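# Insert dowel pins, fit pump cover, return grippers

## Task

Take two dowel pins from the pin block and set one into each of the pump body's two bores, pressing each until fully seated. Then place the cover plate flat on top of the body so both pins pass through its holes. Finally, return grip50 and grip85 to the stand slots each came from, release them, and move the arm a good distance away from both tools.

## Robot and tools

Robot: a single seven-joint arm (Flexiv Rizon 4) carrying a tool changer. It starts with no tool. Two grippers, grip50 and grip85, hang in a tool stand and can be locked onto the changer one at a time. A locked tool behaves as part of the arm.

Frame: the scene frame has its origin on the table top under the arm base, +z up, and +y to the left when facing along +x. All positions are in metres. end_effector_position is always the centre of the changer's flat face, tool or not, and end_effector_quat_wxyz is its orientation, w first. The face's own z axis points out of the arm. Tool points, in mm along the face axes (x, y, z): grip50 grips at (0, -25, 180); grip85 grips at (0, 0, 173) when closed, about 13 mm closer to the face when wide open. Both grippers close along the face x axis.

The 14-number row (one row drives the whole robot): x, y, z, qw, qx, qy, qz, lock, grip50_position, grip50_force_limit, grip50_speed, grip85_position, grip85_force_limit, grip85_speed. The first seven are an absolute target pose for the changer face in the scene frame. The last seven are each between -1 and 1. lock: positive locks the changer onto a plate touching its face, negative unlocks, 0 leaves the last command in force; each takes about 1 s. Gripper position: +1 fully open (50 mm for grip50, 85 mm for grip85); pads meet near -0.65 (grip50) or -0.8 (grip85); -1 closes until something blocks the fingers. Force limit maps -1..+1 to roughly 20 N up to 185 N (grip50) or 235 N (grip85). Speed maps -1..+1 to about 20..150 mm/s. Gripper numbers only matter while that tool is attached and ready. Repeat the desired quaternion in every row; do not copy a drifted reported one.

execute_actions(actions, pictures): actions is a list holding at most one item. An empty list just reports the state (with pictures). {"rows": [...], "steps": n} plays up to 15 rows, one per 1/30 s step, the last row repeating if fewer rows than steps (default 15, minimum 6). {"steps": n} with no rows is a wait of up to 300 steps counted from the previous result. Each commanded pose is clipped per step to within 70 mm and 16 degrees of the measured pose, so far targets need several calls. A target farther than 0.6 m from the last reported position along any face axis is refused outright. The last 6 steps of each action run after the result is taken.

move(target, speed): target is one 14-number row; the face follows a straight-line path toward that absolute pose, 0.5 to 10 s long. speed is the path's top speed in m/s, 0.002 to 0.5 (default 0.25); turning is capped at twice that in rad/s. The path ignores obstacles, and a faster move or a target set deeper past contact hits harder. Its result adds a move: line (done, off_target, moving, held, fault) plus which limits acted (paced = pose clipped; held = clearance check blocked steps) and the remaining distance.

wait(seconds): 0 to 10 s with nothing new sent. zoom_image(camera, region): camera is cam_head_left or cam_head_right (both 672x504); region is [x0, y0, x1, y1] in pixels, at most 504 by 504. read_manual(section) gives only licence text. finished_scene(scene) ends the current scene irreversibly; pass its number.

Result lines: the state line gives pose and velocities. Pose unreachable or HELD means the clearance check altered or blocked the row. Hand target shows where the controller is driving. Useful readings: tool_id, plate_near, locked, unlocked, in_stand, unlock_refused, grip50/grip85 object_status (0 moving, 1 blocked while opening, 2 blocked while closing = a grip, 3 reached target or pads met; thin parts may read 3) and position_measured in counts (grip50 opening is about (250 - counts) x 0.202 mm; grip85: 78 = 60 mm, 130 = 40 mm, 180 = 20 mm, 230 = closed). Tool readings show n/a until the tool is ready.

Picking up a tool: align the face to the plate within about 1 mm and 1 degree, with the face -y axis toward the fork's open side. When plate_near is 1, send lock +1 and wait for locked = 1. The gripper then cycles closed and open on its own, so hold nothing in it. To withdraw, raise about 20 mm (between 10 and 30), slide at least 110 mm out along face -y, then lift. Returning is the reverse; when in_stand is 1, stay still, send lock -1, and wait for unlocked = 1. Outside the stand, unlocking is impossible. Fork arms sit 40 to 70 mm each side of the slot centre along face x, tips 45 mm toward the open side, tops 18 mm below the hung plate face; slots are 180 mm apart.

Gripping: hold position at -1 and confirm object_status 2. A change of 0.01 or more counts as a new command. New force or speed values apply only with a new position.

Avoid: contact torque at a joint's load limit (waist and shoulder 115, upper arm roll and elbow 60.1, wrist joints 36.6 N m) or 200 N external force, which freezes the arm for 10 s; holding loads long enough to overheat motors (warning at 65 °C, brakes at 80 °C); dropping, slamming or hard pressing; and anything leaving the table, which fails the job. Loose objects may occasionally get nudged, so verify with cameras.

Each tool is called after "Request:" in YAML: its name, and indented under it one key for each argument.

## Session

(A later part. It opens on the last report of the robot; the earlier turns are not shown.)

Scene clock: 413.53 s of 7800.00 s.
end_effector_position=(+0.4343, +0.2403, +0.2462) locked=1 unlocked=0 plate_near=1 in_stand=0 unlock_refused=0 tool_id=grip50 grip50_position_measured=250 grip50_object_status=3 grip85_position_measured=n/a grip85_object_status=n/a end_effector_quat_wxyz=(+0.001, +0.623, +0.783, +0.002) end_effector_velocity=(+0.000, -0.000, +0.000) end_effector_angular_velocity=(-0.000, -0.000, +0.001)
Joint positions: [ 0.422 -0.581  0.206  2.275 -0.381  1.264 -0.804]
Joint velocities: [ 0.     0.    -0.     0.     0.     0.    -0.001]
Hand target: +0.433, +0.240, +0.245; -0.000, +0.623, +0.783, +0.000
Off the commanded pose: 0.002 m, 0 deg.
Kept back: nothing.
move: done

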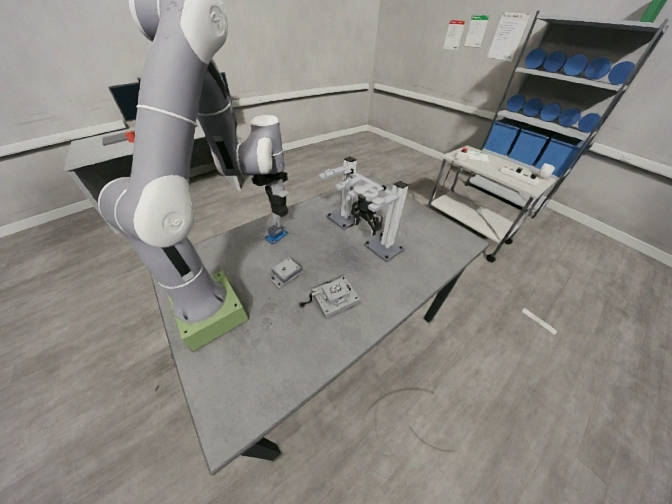

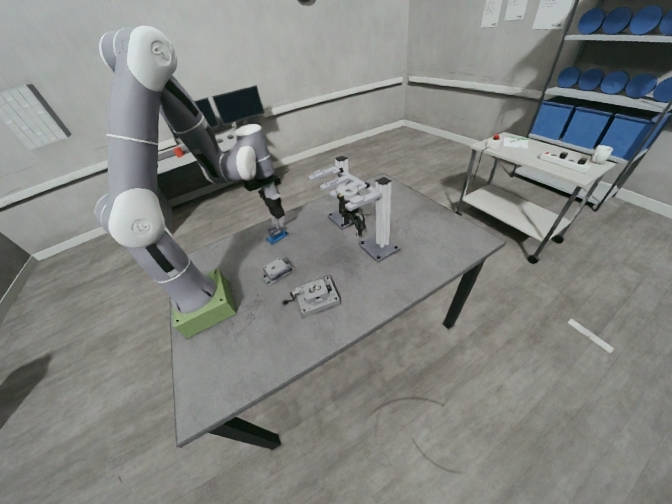

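Request:
move:
  target: [0.4373,0.2385,0.2480,0,0.6225,0.7826,0,0,-1,1,0,0,0,0]
  speed: 0.004

Request:
move:
  target: [0.4373,0.2385,0.2448,0,0.6225,0.7826,0,0,-1,1,0,0,0,0]
  speed: 0.003

Request:
move:
  target: [0.4362,0.2434,0.2448,0,0.6225,0.7826,0,0,-1,1,0,0,0,0]
  speed: 0.002

Scene clock: 415.10 s of 7800.00 s.
end_effector_position=(+0.4373, +0.2385, +0.2479) locked=1 unlocked=0 plate_near=1 in_stand=0 unlock_refused=0 tool_id=grip50 grip50_position_measured=250 grip50_object_status=3 grip85_position_measured=n/a grip85_object_status=n/a end_effector_quat_wxyz=(-0.000, +0.623, +0.783, +0.000) end_effector_velocity=(+0.000, -0.000, -0.000) end_effector_angular_velocity=(-0.000, +0.000, -0.001)
Joint positions: [ 0.408 -0.579  0.216  2.266 -0.377  1.249 -0.814]
Joint velocities: [-0. -0. -0.  0.  0. -0. -0.]
Hand target: +0.437, +0.238, +0.248; +0.000, +0.623, +0.783, -0.000
Off the commanded pose: 0.000 m, 0 deg.
Kept back: nothing.
move: done

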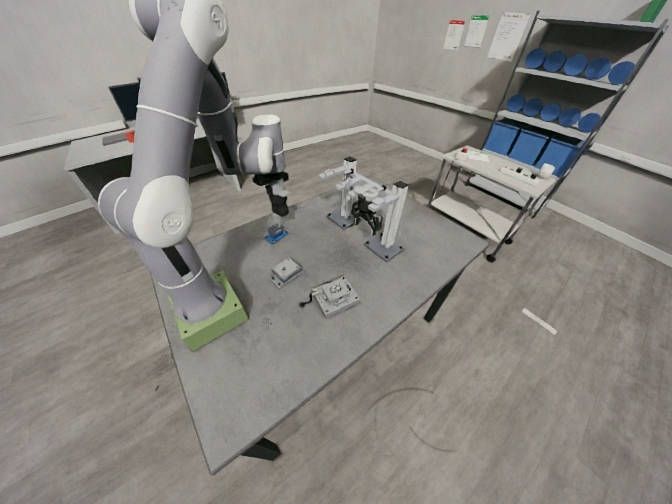

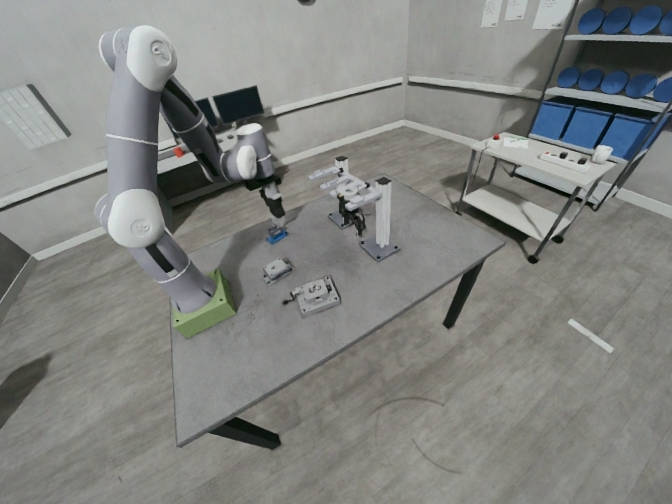

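Scene clock: 416.37 s of 7800.00 s.
end_effector_position=(+0.4378, +0.2387, +0.2462) locked=1 unlocked=0 plate_near=1 in_stand=0 unlock_refused=0 tool_id=grip50 grip50_position_measured=250 grip50_object_status=3 grip85_position_measured=n/a grip85_object_status=n/a end_effector_quat_wxyz=(+0.001, +0.622, +0.783, +0.001) end_effector_velocity=(-0.000, +0.000, +0.000) end_effector_angular_velocity=(+0.000, -0.000, -0.001)
Joint positions: [ 0.414 -0.584  0.209  2.266 -0.378  1.256 -0.813]
Joint velocities: [ 0.     0.    -0.    -0.     0.001 -0.     0.001]
Hand target: +0.437, +0.239, +0.245; -0.000, +0.623, +0.783, +0.000
Off the commanded pose: 0.001 m, 0 deg.
Kept back: nothing.
move: done

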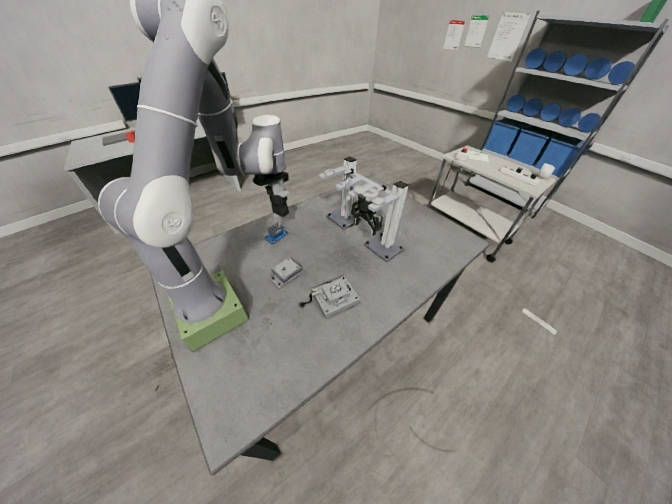

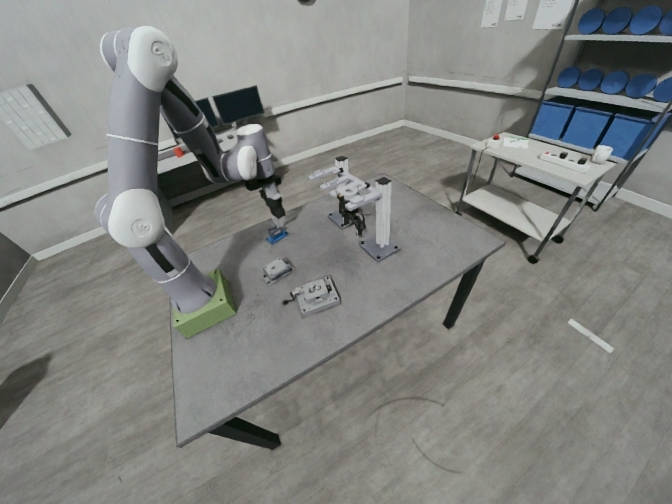

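Scene clock: 419.17 s of 7800.00 s.
end_effector_position=(+0.4371, +0.2423, +0.2458) locked=1 unlocked=0 plate_near=1 in_stand=0 unlock_refused=0 tool_id=grip50 grip50_position_measured=250 grip50_object_status=3 grip85_position_measured=n/a grip85_object_status=n/a end_effector_quat_wxyz=(+0.001, +0.623, +0.782, +0.000) end_effector_velocity=(+0.000, +0.000, +0.000) end_effector_angular_velocity=(+0.000, -0.000, -0.001)
Joint positions: [ 0.424 -0.586  0.207  2.263 -0.376  1.253 -0.806]
Joint velocities: [ 0.001 -0.    -0.001 -0.001  0.001  0.     0.001]
Hand target: +0.436, +0.243, +0.245; -0.000, +0.623, +0.783, -0.000
Off the commanded pose: 0.002 m, 0 deg.
Kept back: nothing.
move: done

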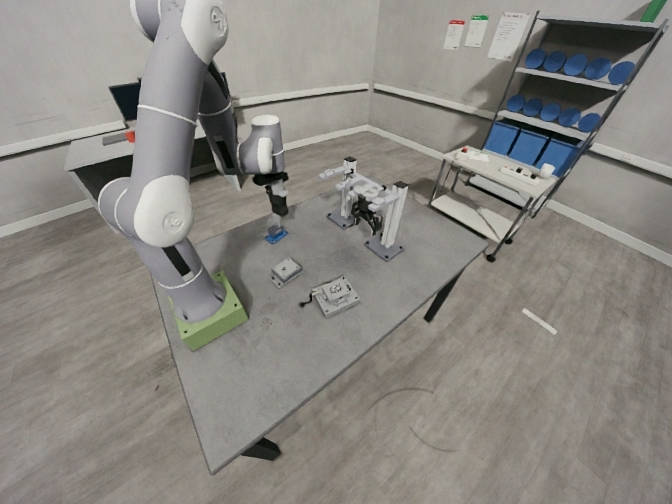

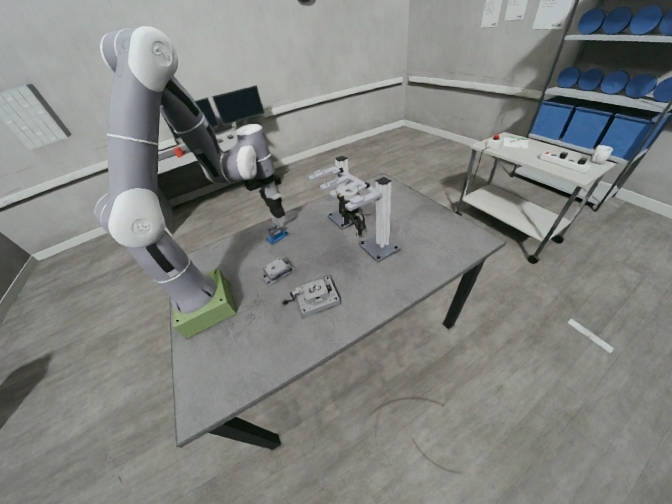

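Request:
move:
  target: [0.4372,0.2408,0.30,0,0.6225,0.7826,0,0,-1,1,0,0,0,0]
  speed: 0.03

Request:
move:
  target: [0.28,-0.35,0.66,0,0.895,0.446,0,0,-1,1,0,0,0,0]

Scene clock: 421.70 s of 7800.00 s.
end_effector_position=(+0.4371, +0.2408, +0.3001) locked=1 unlocked=0 plate_near=1 in_stand=0 unlock_refused=0 tool_id=grip50 grip50_position_measured=250 grip50_object_status=3 grip85_position_measured=n/a grip85_object_status=n/a end_effector_quat_wxyz=(+0.000, +0.622, +0.783, +0.000) end_effector_velocity=(-0.000, -0.000, -0.000) end_effector_angular_velocity=(+0.000, +0.001, -0.000)
Joint positions: [ 0.354 -0.458  0.306  2.243 -0.297  1.1   -0.867]
Joint velocities: [-0.001 -0.     0.001 -0.     0.    -0.    -0.   ]
Hand target: +0.437, +0.241, +0.300; +0.000, +0.622, +0.783, -0.000
Off the commanded pose: 0.000 m, 0 deg.
Kept back: nothing.
move: done

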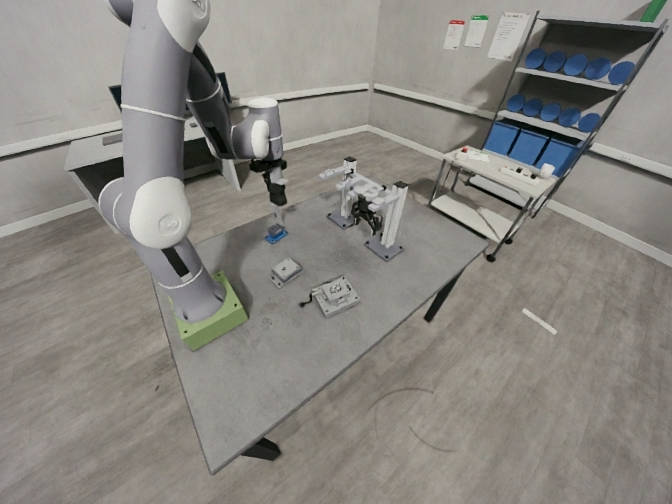

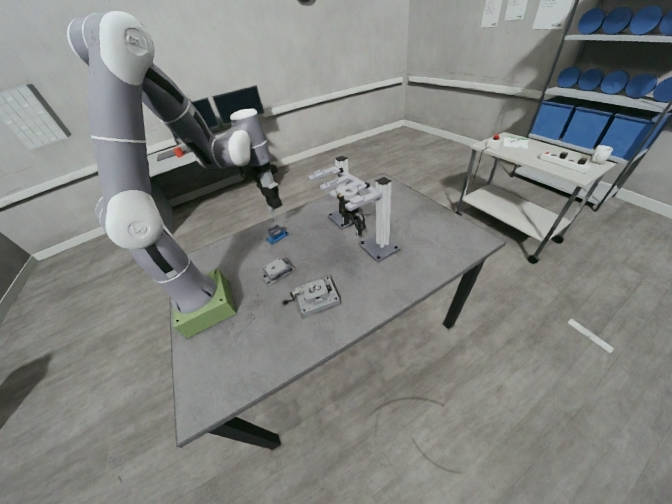

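Scene clock: 424.93 s of 7800.00 s.
end_effector_position=(+0.2799, -0.3497, +0.6596) locked=1 unlocked=0 plate_near=1 in_stand=0 unlock_refused=0 tool_id=grip50 grip50_position_measured=250 grip50_object_status=3 grip85_position_measured=n/a grip85_object_status=n/a end_effector_quat_wxyz=(+0.002, +0.895, +0.447, +0.000) end_effector_velocity=(+0.000, +0.000, +0.000) end_effector_angular_velocity=(+0.000, -0.000, +0.001)
Joint positions: [-0.343  0.289 -0.289  1.93  -0.078  0.087 -1.506]
Joint velocities: [-0.  0.  0.  0.  0. -0. -0.]
Hand target: +0.280, -0.350, +0.659; +0.002, +0.895, +0.447, -0.000
Off the commanded pose: 0.001 m, 0 deg.
Kept back: nothing.
move: done

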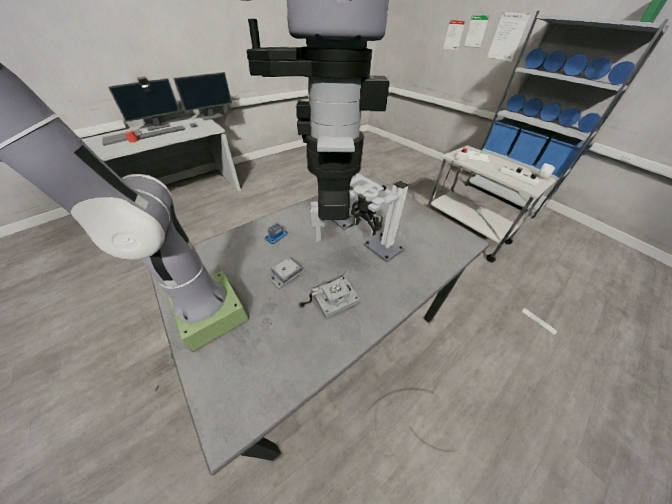

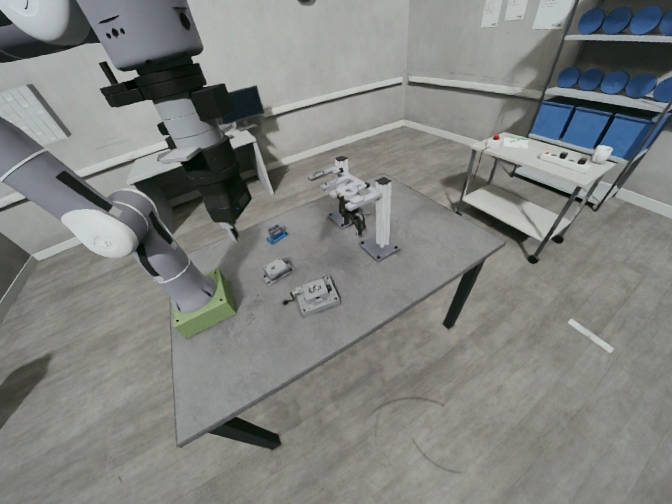

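Request:
zoom_image:
  camera: "cam_head_left"
  region: [295,200,345,255]

Region (295, 200, 345, 255) of cam_head_left's 672x504 image, scaled by 9.164, with more detail than that image has; it fills the left 458 columns of this view, and the rest is white.

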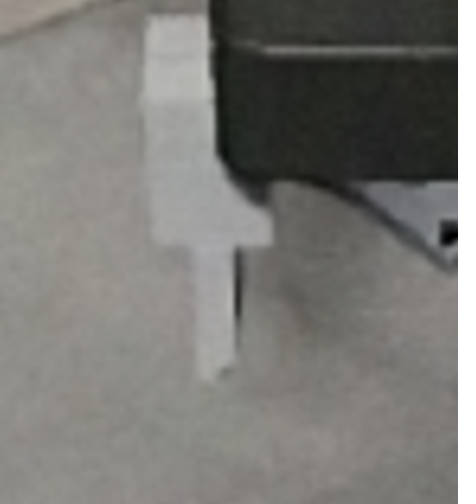

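Request:
move:
  target: [0.4303,-0.2059,0.30,0.047,0.7685,0.6368,0.0389,0,-1,1,0,0,0,0]

Request:
move:
  target: [0.4303,-0.2059,0.2662,0.047,0.7685,0.6368,0.0389,0,-1,1,0,0,0,0]
  speed: 0.008

Request:
zoom_image:
  camera: "cam_head_right"
  region: [280,250,360,320]

Scene clock: 427.73 s of 7800.00 s.
end_effector_position=(+0.4307, -0.2063, +0.3001) locked=1 unlocked=0 plate_near=1 in_stand=0 unlock_refused=0 tool_id=grip50 grip50_position_measured=250 grip50_object_status=3 grip85_position_measured=n/a grip85_object_status=n/a end_effector_quat_wxyz=(+0.046, +0.769, +0.636, +0.039) end_effector_velocity=(+0.000, +0.000, +0.001) end_effector_angular_velocity=(-0.000, -0.001, +0.000)
Joint positions: [-0.143 -0.403 -0.083  2.344  0.141  1.297 -1.697]
Joint velocities: [-0.     0.001  0.     0.    -0.    -0.     0.   ]
Hand target: +0.431, -0.206, +0.300; +0.046, +0.769, +0.636, +0.040
Off the commanded pose: 0.001 m, 0 deg.
Kept back: nothing.
move: done

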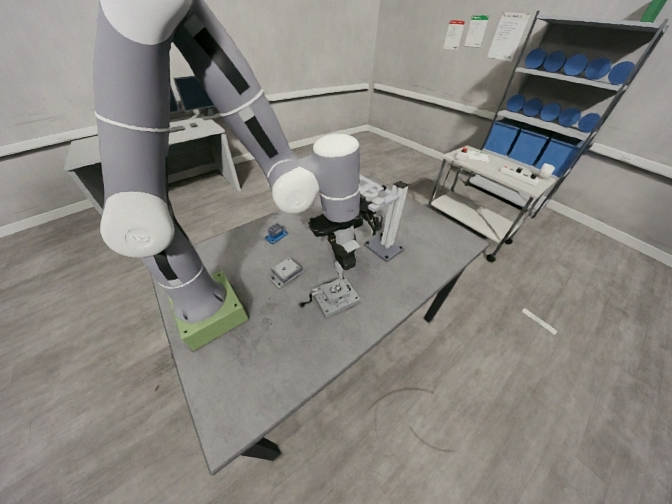

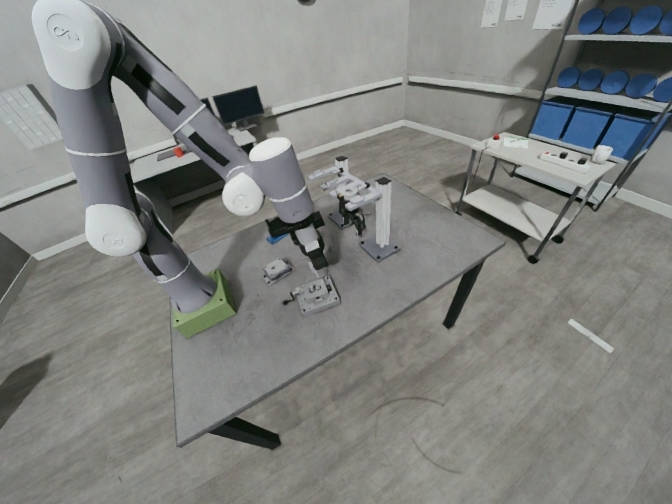

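Scene clock: 432.20 s of 7800.00 s.
end_effector_position=(+0.4306, -0.2059, +0.2667) locked=1 unlocked=0 plate_near=1 in_stand=0 unlock_refused=0 tool_id=grip50 grip50_position_measured=250 grip50_object_status=3 grip85_position_measured=n/a grip85_object_status=n/a end_effector_quat_wxyz=(+0.047, +0.769, +0.637, +0.039) end_effector_velocity=(-0.000, -0.000, -0.000) end_effector_angular_velocity=(+0.000, -0.000, -0.002)
Joint positions: [-0.165 -0.507 -0.052  2.332  0.158  1.392 -1.711]
Joint velocities: [-0.    -0.    -0.    -0.     0.001  0.     0.001]
Hand target: +0.430, -0.206, +0.266; +0.047, +0.769, +0.637, +0.039
Off the commanded pose: 0.001 m, 0 deg.
Kept back: nothing.
move: done

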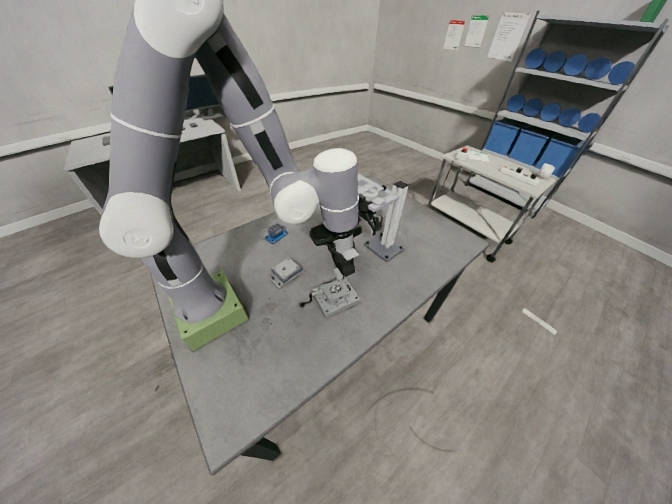

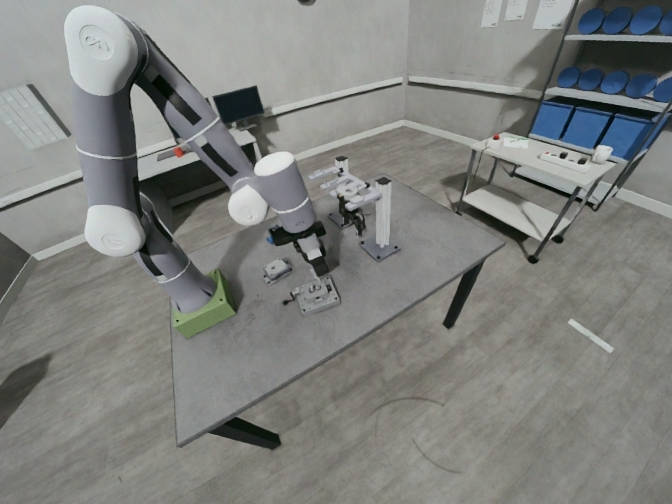

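Region (280, 250, 360, 320) of cam_head_right's 672x504 image, scaled by 6.300, with more detail than that image has; it fills the top 441 rows of this view, and the rest is white.

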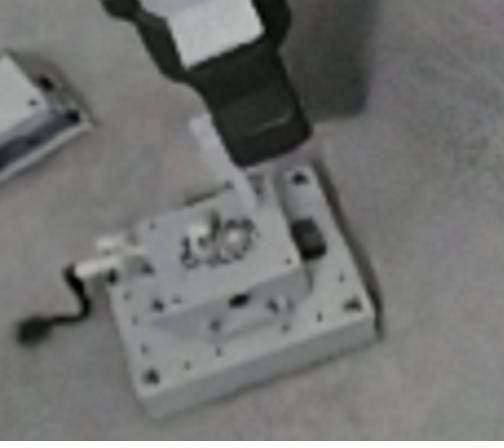

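Request:
move:
  target: [0.4307,-0.2040,0.2685,0.047,0.7685,0.6368,0.0389,0,-1,1,0,0,0,0]
  speed: 0.005

Request:
move:
  target: [0.4307,-0.2040,0.2658,0.047,0.7685,0.6368,0.0389,0,-1,1,0,0,0,0]
  speed: 0.004

Request:
move:
  target: [0.4298,-0.2089,0.2658,0.047,0.7685,0.6368,0.0389,0,-1,1,0,0,0,0]
  speed: 0.002

Scene clock: 433.20 s of 7800.00 s.
end_effector_position=(+0.4307, -0.2040, +0.2685) locked=1 unlocked=0 plate_near=1 in_stand=0 unlock_refused=0 tool_id=grip50 grip50_position_measured=250 grip50_object_status=3 grip85_position_measured=n/a grip85_object_status=n/a end_effector_quat_wxyz=(+0.047, +0.769, +0.637, +0.039) end_effector_velocity=(-0.000, -0.000, -0.000) end_effector_angular_velocity=(-0.000, +0.001, -0.000)
Joint positions: [-0.157 -0.5   -0.055  2.335  0.158  1.388 -1.707]
Joint velocities: [ 0.    -0.    -0.001 -0.    -0.001 -0.     0.001]
Hand target: +0.431, -0.204, +0.268; +0.047, +0.769, +0.637, +0.039
Off the commanded pose: 0.000 m, 0 deg.
Kept back: nothing.
move: done

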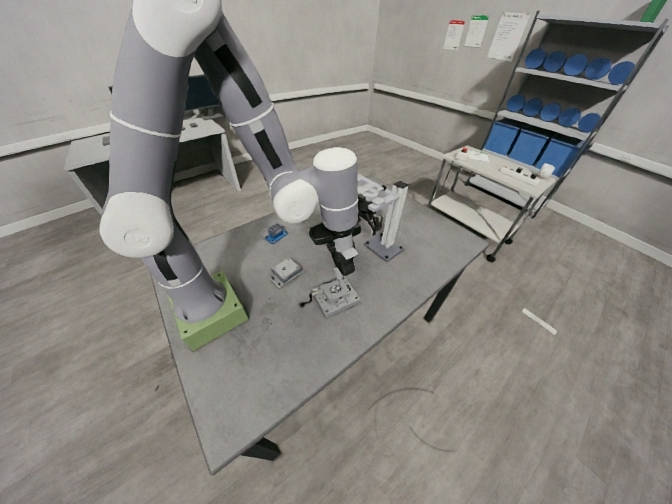

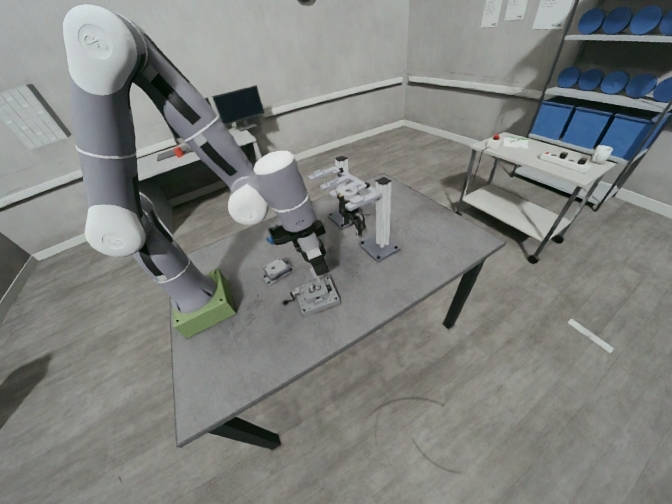

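Scene clock: 434.10 s of 7800.00 s.
end_effector_position=(+0.4310, -0.2041, +0.2664) locked=1 unlocked=0 plate_near=1 in_stand=0 unlock_refused=0 tool_id=grip50 grip50_position_measured=250 grip50_object_status=3 grip85_position_measured=n/a grip85_object_status=n/a end_effector_quat_wxyz=(+0.048, +0.769, +0.637, +0.039) end_effector_velocity=(+0.000, -0.000, +0.000) end_effector_angular_velocity=(-0.000, -0.000, -0.001)
Joint positions: [-0.16  -0.507 -0.052  2.334  0.158  1.395 -1.707]
Joint velocities: [-0.    -0.    -0.    -0.    -0.001  0.     0.001]
Hand target: +0.431, -0.204, +0.266; +0.047, +0.769, +0.637, +0.039
Off the commanded pose: 0.001 m, 0 deg.
Kept back: nothing.
move: done

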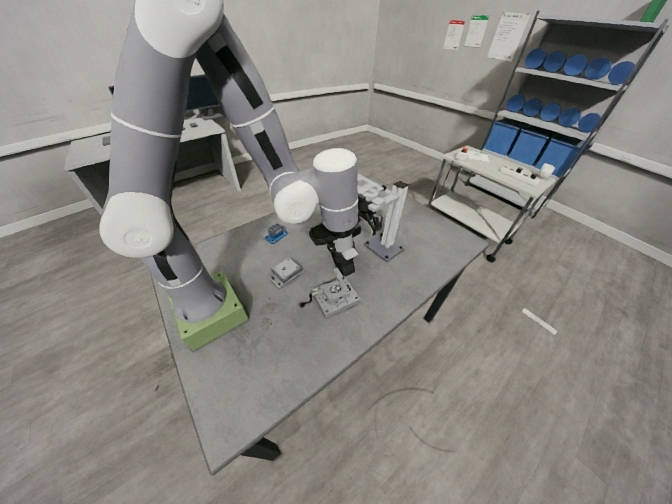

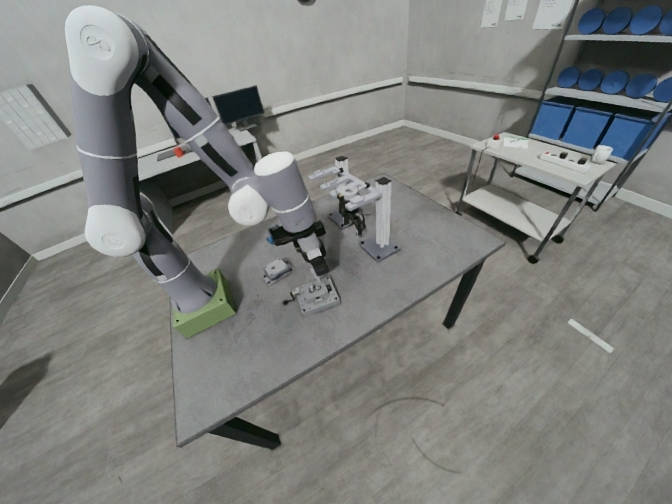

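Scene clock: 436.80 s of 7800.00 s.
end_effector_position=(+0.4311, -0.2069, +0.2665) locked=1 unlocked=0 plate_near=1 in_stand=0 unlock_refused=0 tool_id=grip50 grip50_position_measured=250 grip50_object_status=3 grip85_position_measured=n/a grip85_object_status=n/a end_effector_quat_wxyz=(+0.047, +0.767, +0.638, +0.040) end_effector_velocity=(+0.000, -0.000, +0.000) end_effector_angular_velocity=(-0.000, +0.000, +0.001)
Joint positions: [-0.176 -0.508 -0.044  2.33   0.152  1.393 -1.713]
Joint velocities: [-0.002  0.     0.001 -0.    -0.003 -0.     0.001]
Hand target: +0.430, -0.209, +0.266; +0.047, +0.769, +0.637, +0.039
Off the commanded pose: 0.002 m, 0 deg.
Kept back: nothing.
move: done

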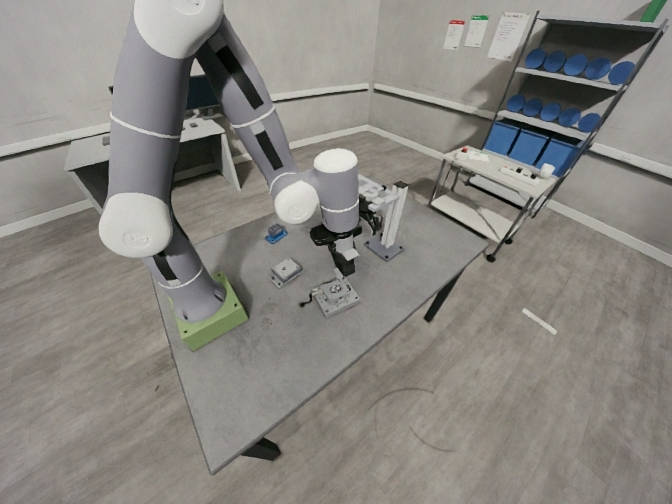

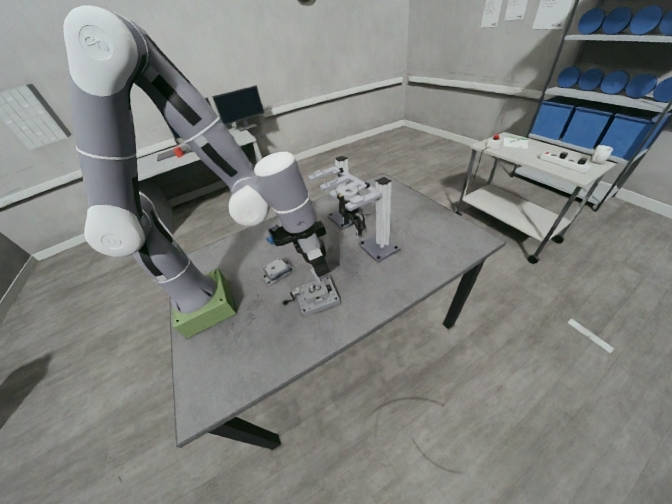

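Request:
execute_actions:
  actions:
    - {"rows":[[0.4297,-0.2090,0.2680,0.047,0.7685,0.6368,0.0389,0,-1,1,0,0,0,0],[0.4297,-0.2090,0.2680,0.047,0.7685,0.6368,0.0389,0,-1,1,0,0,0,0],[0.4297,-0.2090,0.2680,0.047,0.7685,0.6368,0.0389,0,-1,1,0,0,0,0],[0.4297,-0.2090,0.2680,0.047,0.7685,0.6368,0.0389,0,-1,1,0,0,0,0],[0.4297,-0.2090,0.2680,0.047,0.7685,0.6368,0.0389,0,-1,1,0,0,0,0],[0.4297,-0.2090,0.2680,0.047,0.7685,0.6368,0.0389,0,-1,1,0,0,0,0],[0.4297,-0.2090,0.2670,0.047,0.7685,0.6368,0.0389,0,-1,1,0,0,0,0],[0.4297,-0.2090,0.2658,0.047,0.7685,0.6368,0.0389,0,-1,1,0,0,0,0]]}

Request:
move:
  target: [0.4309,-0.2030,0.2658,0.047,0.7685,0.6368,0.0389,0,-1,1,0,0,0,0]
  speed: 0.002

Request:
execute_actions:
  actions:
    - {"rows":[[0.4290,-0.2089,0.2680,0.047,0.7685,0.6368,0.0389,0,-1,1,0,0,0,0],[0.4290,-0.2089,0.2680,0.047,0.7685,0.6368,0.0389,0,-1,1,0,0,0,0],[0.4290,-0.2089,0.2680,0.047,0.7685,0.6368,0.0389,0,-1,1,0,0,0,0],[0.4290,-0.2089,0.2680,0.047,0.7685,0.6368,0.0389,0,-1,1,0,0,0,0],[0.4290,-0.2089,0.2680,0.047,0.7685,0.6368,0.0389,0,-1,1,0,0,0,0],[0.4290,-0.2089,0.2680,0.047,0.7685,0.6368,0.0389,0,-1,1,0,0,0,0],[0.4290,-0.2089,0.2680,0.047,0.7685,0.6368,0.0389,0,-1,1,0,0,0,0],[0.4290,-0.2089,0.2670,0.047,0.7685,0.6368,0.0389,0,-1,1,0,0,0,0],[0.4290,-0.2089,0.2658,0.047,0.7685,0.6368,0.0389,0,-1,1,0,0,0,0]]}

Request:
move:
  target: [0.4302,-0.2029,0.2658,0.047,0.7685,0.6368,0.0389,0,-1,1,0,0,0,0]
  speed: 0.002

Request:
execute_actions:
  actions:
    - {"rows":[[0.4283,-0.2088,0.2680,0.047,0.7685,0.6368,0.0389,0,-1,1,0,0,0,0],[0.4283,-0.2088,0.2680,0.047,0.7685,0.6368,0.0389,0,-1,1,0,0,0,0],[0.4283,-0.2088,0.2680,0.047,0.7685,0.6368,0.0389,0,-1,1,0,0,0,0],[0.4283,-0.2088,0.2680,0.047,0.7685,0.6368,0.0389,0,-1,1,0,0,0,0],[0.4283,-0.2088,0.2680,0.047,0.7685,0.6368,0.0389,0,-1,1,0,0,0,0],[0.4283,-0.2088,0.2680,0.047,0.7685,0.6368,0.0389,0,-1,1,0,0,0,0],[0.4283,-0.2088,0.2680,0.047,0.7685,0.6368,0.0389,0,-1,1,0,0,0,0],[0.4283,-0.2088,0.2670,0.047,0.7685,0.6368,0.0389,0,-1,1,0,0,0,0],[0.4283,-0.2088,0.2658,0.047,0.7685,0.6368,0.0389,0,-1,1,0,0,0,0]]}

Request:
move:
  target: [0.4295,-0.2028,0.2658,0.047,0.7685,0.6368,0.0389,0,-1,1,0,0,0,0]
  speed: 0.002

Scene clock: 438.77 s of 7800.00 s.
end_effector_position=(+0.4299, -0.2090, +0.2665) locked=1 unlocked=0 plate_near=1 in_stand=0 unlock_refused=0 tool_id=grip50 grip50_position_measured=250 grip50_object_status=3 grip85_position_measured=n/a grip85_object_status=n/a end_effector_quat_wxyz=(+0.047, +0.769, +0.637, +0.039) end_effector_velocity=(+0.003, -0.001, -0.014) end_effector_angular_velocity=(-0.007, -0.026, -0.004)
Joint positions: [-0.177 -0.508 -0.047  2.331  0.151  1.392 -1.713]
Joint velocities: [-0.01  -0.054  0.015 -0.009  0.016  0.072 -0.01 ]
Steps of this call (steps 1 to 50: nothing new was sent; steps 51 to 59: the first 9 steps of this action). Readings (end_effector_position | what the end effector reports):
51: (+0.4310, -0.2069, +0.2666) | locked=1 unlocked=0 plate_near=1 in_stand=0 unlock_refused=0 tool_id=grip50 grip50_position_measured=250 grip50_object_status=3 grip85_position_measured=n/a grip85_object_status=n/a
52: (+0.4306, -0.2072, +0.2674) | locked=1 unlocked=0 plate_near=1 in_stand=0 unlock_refused=0 tool_id=grip50 grip50_position_measured=250 grip50_object_status=3 grip85_position_measured=n/a grip85_object_status=n/a
54: (+0.4299, -0.2090, +0.2682) | locked=1 unlocked=0 plate_near=1 in_stand=0 unlock_refused=0 tool_id=grip50 grip50_position_measured=250 grip50_object_status=3 grip85_position_measured=n/a grip85_object_status=n/a
58: (+0.4299, -0.2090, +0.2674) | locked=1 unlocked=0 plate_near=1 in_stand=0 unlock_refused=0 tool_id=grip50 grip50_position_measured=250 grip50_object_status=3 grip85_position_measured=n/a grip85_object_status=n/a
59: the state above

Scene clock: 442.30 s of 7800.00 s.
end_effector_position=(+0.4312, -0.2036, +0.2663) locked=1 unlocked=0 plate_near=1 in_stand=0 unlock_refused=0 tool_id=grip50 grip50_position_measured=250 grip50_object_status=3 grip85_position_measured=n/a grip85_object_status=n/a end_effector_quat_wxyz=(+0.048, +0.769, +0.637, +0.039) end_effector_velocity=(-0.000, -0.000, -0.000) end_effector_angular_velocity=(+0.000, -0.000, -0.001)
Joint positions: [-0.161 -0.508 -0.051  2.335  0.153  1.397 -1.701]
Joint velocities: [-0.    -0.    -0.     0.     0.001  0.     0.   ]
Hand target: +0.431, -0.203, +0.266; +0.047, +0.769, +0.637, +0.039
Off your previous action's commanded pose: 0.001 m, 0 deg at its last step (step 6 of this call).
Off the commanded pose: 0.001 m, 0 deg.
Kept back: nothing.
move: done

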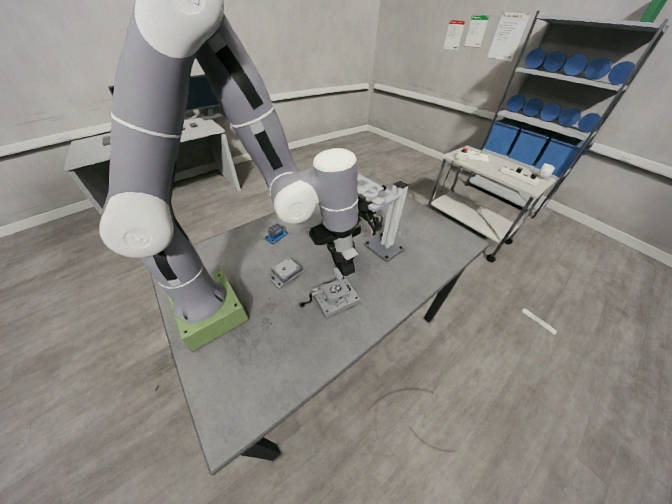

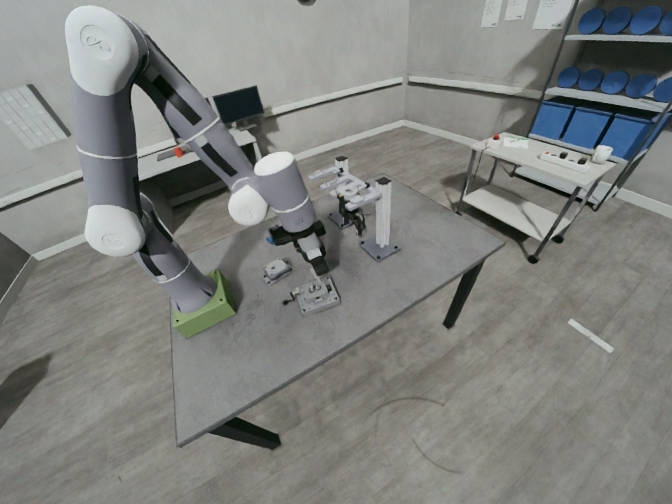

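Scene clock: 442.60 s of 7800.00 s.
end_effector_position=(+0.4291, -0.2089, +0.2674) locked=1 unlocked=0 plate_near=1 in_stand=0 unlock_refused=0 tool_id=grip50 grip50_position_measured=250 grip50_object_status=3 grip85_position_measured=n/a grip85_object_status=n/a end_effector_quat_wxyz=(+0.047, +0.769, +0.637, +0.039) end_effector_velocity=(+0.001, +0.002, -0.026) end_effector_angular_velocity=(+0.001, +0.001, +0.002)
Joint positions: [-0.177 -0.504 -0.048  2.333  0.152  1.39  -1.714]
Joint velocities: [-0.011 -0.08   0.021 -0.014  0.013  0.065 -0.008]
Steps of this call (steps 1 to 9: the first 9 steps of this action). Readings (end_effector_position | what the end effector reports):
1: (+0.4312, -0.2038, +0.2663) | locked=1 unlocked=0 plate_near=1 in_stand=0 unlock_refused=0 tool_id=grip50 grip50_position_measured=250 grip50_object_status=3 grip85_position_measured=n/a grip85_object_status=n/a
2: (+0.4305, -0.2053, +0.2669) | locked=1 unlocked=0 plate_near=1 in_stand=0 unlock_refused=0 tool_id=grip50 grip50_position_measured=250 grip50_object_status=3 grip85_position_measured=n/a grip85_object_status=n/a
4: (+0.4288, -0.2094, +0.2681) | locked=1 unlocked=0 plate_near=1 in_stand=0 unlock_refused=0 tool_id=grip50 grip50_position_measured=250 grip50_object_status=3 grip85_position_measured=n/a grip85_object_status=n/a
8: (+0.4290, -0.2090, +0.2680) | locked=1 unlocked=0 plate_near=1 in_stand=0 unlock_refused=0 tool_id=grip50 grip50_position_measured=250 grip50_object_status=3 grip85_position_measured=n/a grip85_object_status=n/a
9: the state above

Scene clock: 446.13 s of 7800.00 s.
end_effector_position=(+0.4306, -0.2037, +0.2664) locked=1 unlocked=0 plate_near=1 in_stand=0 unlock_refused=0 tool_id=grip50 grip50_position_measured=250 grip50_object_status=3 grip85_position_measured=n/a grip85_object_status=n/a end_effector_quat_wxyz=(+0.048, +0.769, +0.637, +0.039) end_effector_velocity=(+0.000, +0.000, +0.000) end_effector_angular_velocity=(+0.000, -0.001, -0.001)
Joint positions: [-0.161 -0.507 -0.051  2.337  0.153  1.398 -1.702]
Joint velocities: [ 0.     0.     0.    -0.    -0.     0.     0.002]
Hand target: +0.430, -0.203, +0.266; +0.047, +0.769, +0.637, +0.039
Off your previous action's commanded pose: 0.001 m, 0 deg at its last step (step 6 of this call).
Off the commanded pose: 0.001 m, 0 deg.
Kept back: nothing.
move: done

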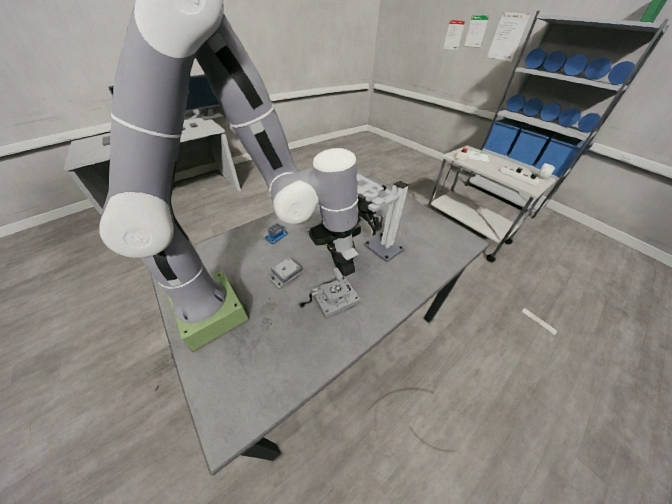

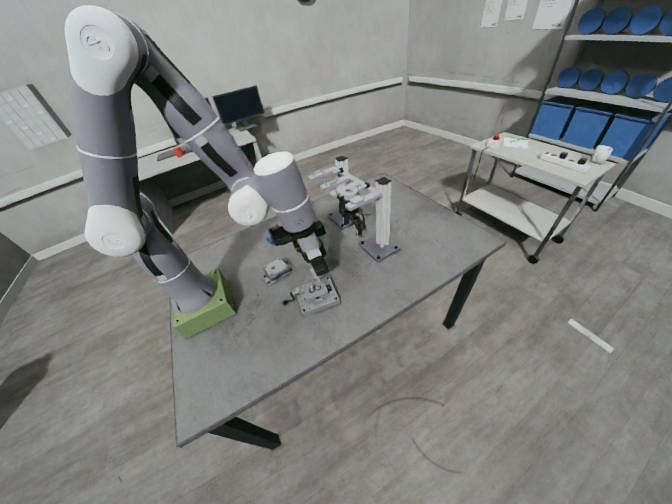

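Scene clock: 446.43 s of 7800.00 s.
end_effector_position=(+0.4284, -0.2088, +0.2674) locked=1 unlocked=0 plate_near=1 in_stand=0 unlock_refused=0 tool_id=grip50 grip50_position_measured=250 grip50_object_status=3 grip85_position_measured=n/a grip85_object_status=n/a end_effector_quat_wxyz=(+0.047, +0.769, +0.637, +0.039) end_effector_velocity=(+0.001, +0.002, -0.025) end_effector_angular_velocity=(+0.001, +0.001, +0.003)
Joint positions: [-0.176 -0.504 -0.048  2.335  0.153  1.391 -1.714]
Joint velocities: [-0.012 -0.08   0.022 -0.014  0.013  0.065 -0.009]
Steps of this call (steps 1 to 9: the first 9 steps of this action). Readings (end_effector_position | what the end effector reports):
1: (+0.4306, -0.2040, +0.2665) | locked=1 unlocked=0 plate_near=1 in_stand=0 unlock_refused=0 tool_id=grip50 grip50_position_measured=250 grip50_object_status=3 grip85_position_measured=n/a grip85_object_status=n/a
2: (+0.4298, -0.2054, +0.2670) | locked=1 unlocked=0 plate_near=1 in_stand=0 unlock_refused=0 tool_id=grip50 grip50_position_measured=250 grip50_object_status=3 grip85_position_measured=n/a grip85_object_status=n/a
4: (+0.4281, -0.2093, +0.2681) | locked=1 unlocked=0 plate_near=1 in_stand=0 unlock_refused=0 tool_id=grip50 grip50_position_measured=250 grip50_object_status=3 grip85_position_measured=n/a grip85_object_status=n/a
8: (+0.4283, -0.2089, +0.2680) | locked=1 unlocked=0 plate_near=1 in_stand=0 unlock_refused=0 tool_id=grip50 grip50_position_measured=250 grip50_object_status=3 grip85_position_measured=n/a grip85_object_status=n/a
9: the state above

Scene clock: 450.00 s of 7800.00 s.
end_effector_position=(+0.4300, -0.2036, +0.2665) locked=1 unlocked=0 plate_near=1 in_stand=0 unlock_refused=0 tool_id=grip50 grip50_position_measured=250 grip50_object_status=3 grip85_position_measured=n/a grip85_object_status=n/a end_effector_quat_wxyz=(+0.048, +0.769, +0.637, +0.039) end_effector_velocity=(-0.000, +0.000, -0.000) end_effector_angular_velocity=(+0.000, +0.000, -0.002)
Joint positions: [-0.161 -0.506 -0.051  2.339  0.154  1.4   -1.702]
Joint velocities: [-0.    -0.     0.     0.     0.    -0.     0.002]
Hand target: +0.429, -0.203, +0.266; +0.047, +0.769, +0.637, +0.039
Off your previous action's commanded pose: 0.001 m, 0 deg at its last step (step 6 of this call).
Off the commanded pose: 0.001 m, 0 deg.
Kept back: nothing.
move: done

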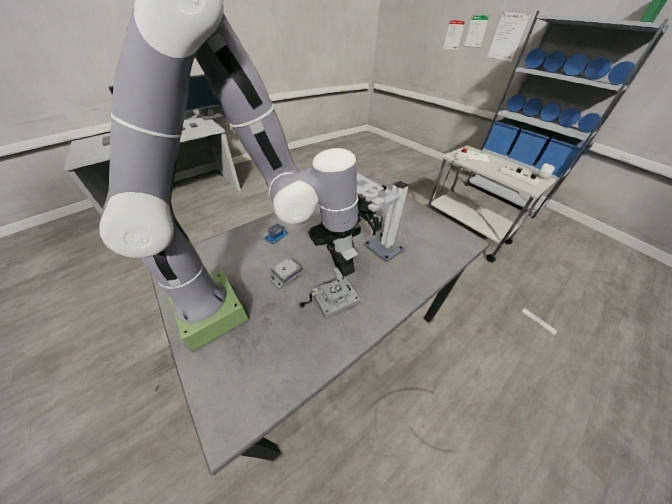

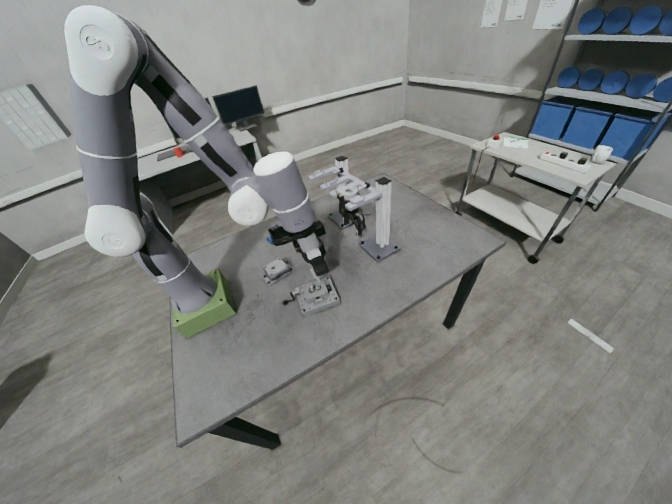

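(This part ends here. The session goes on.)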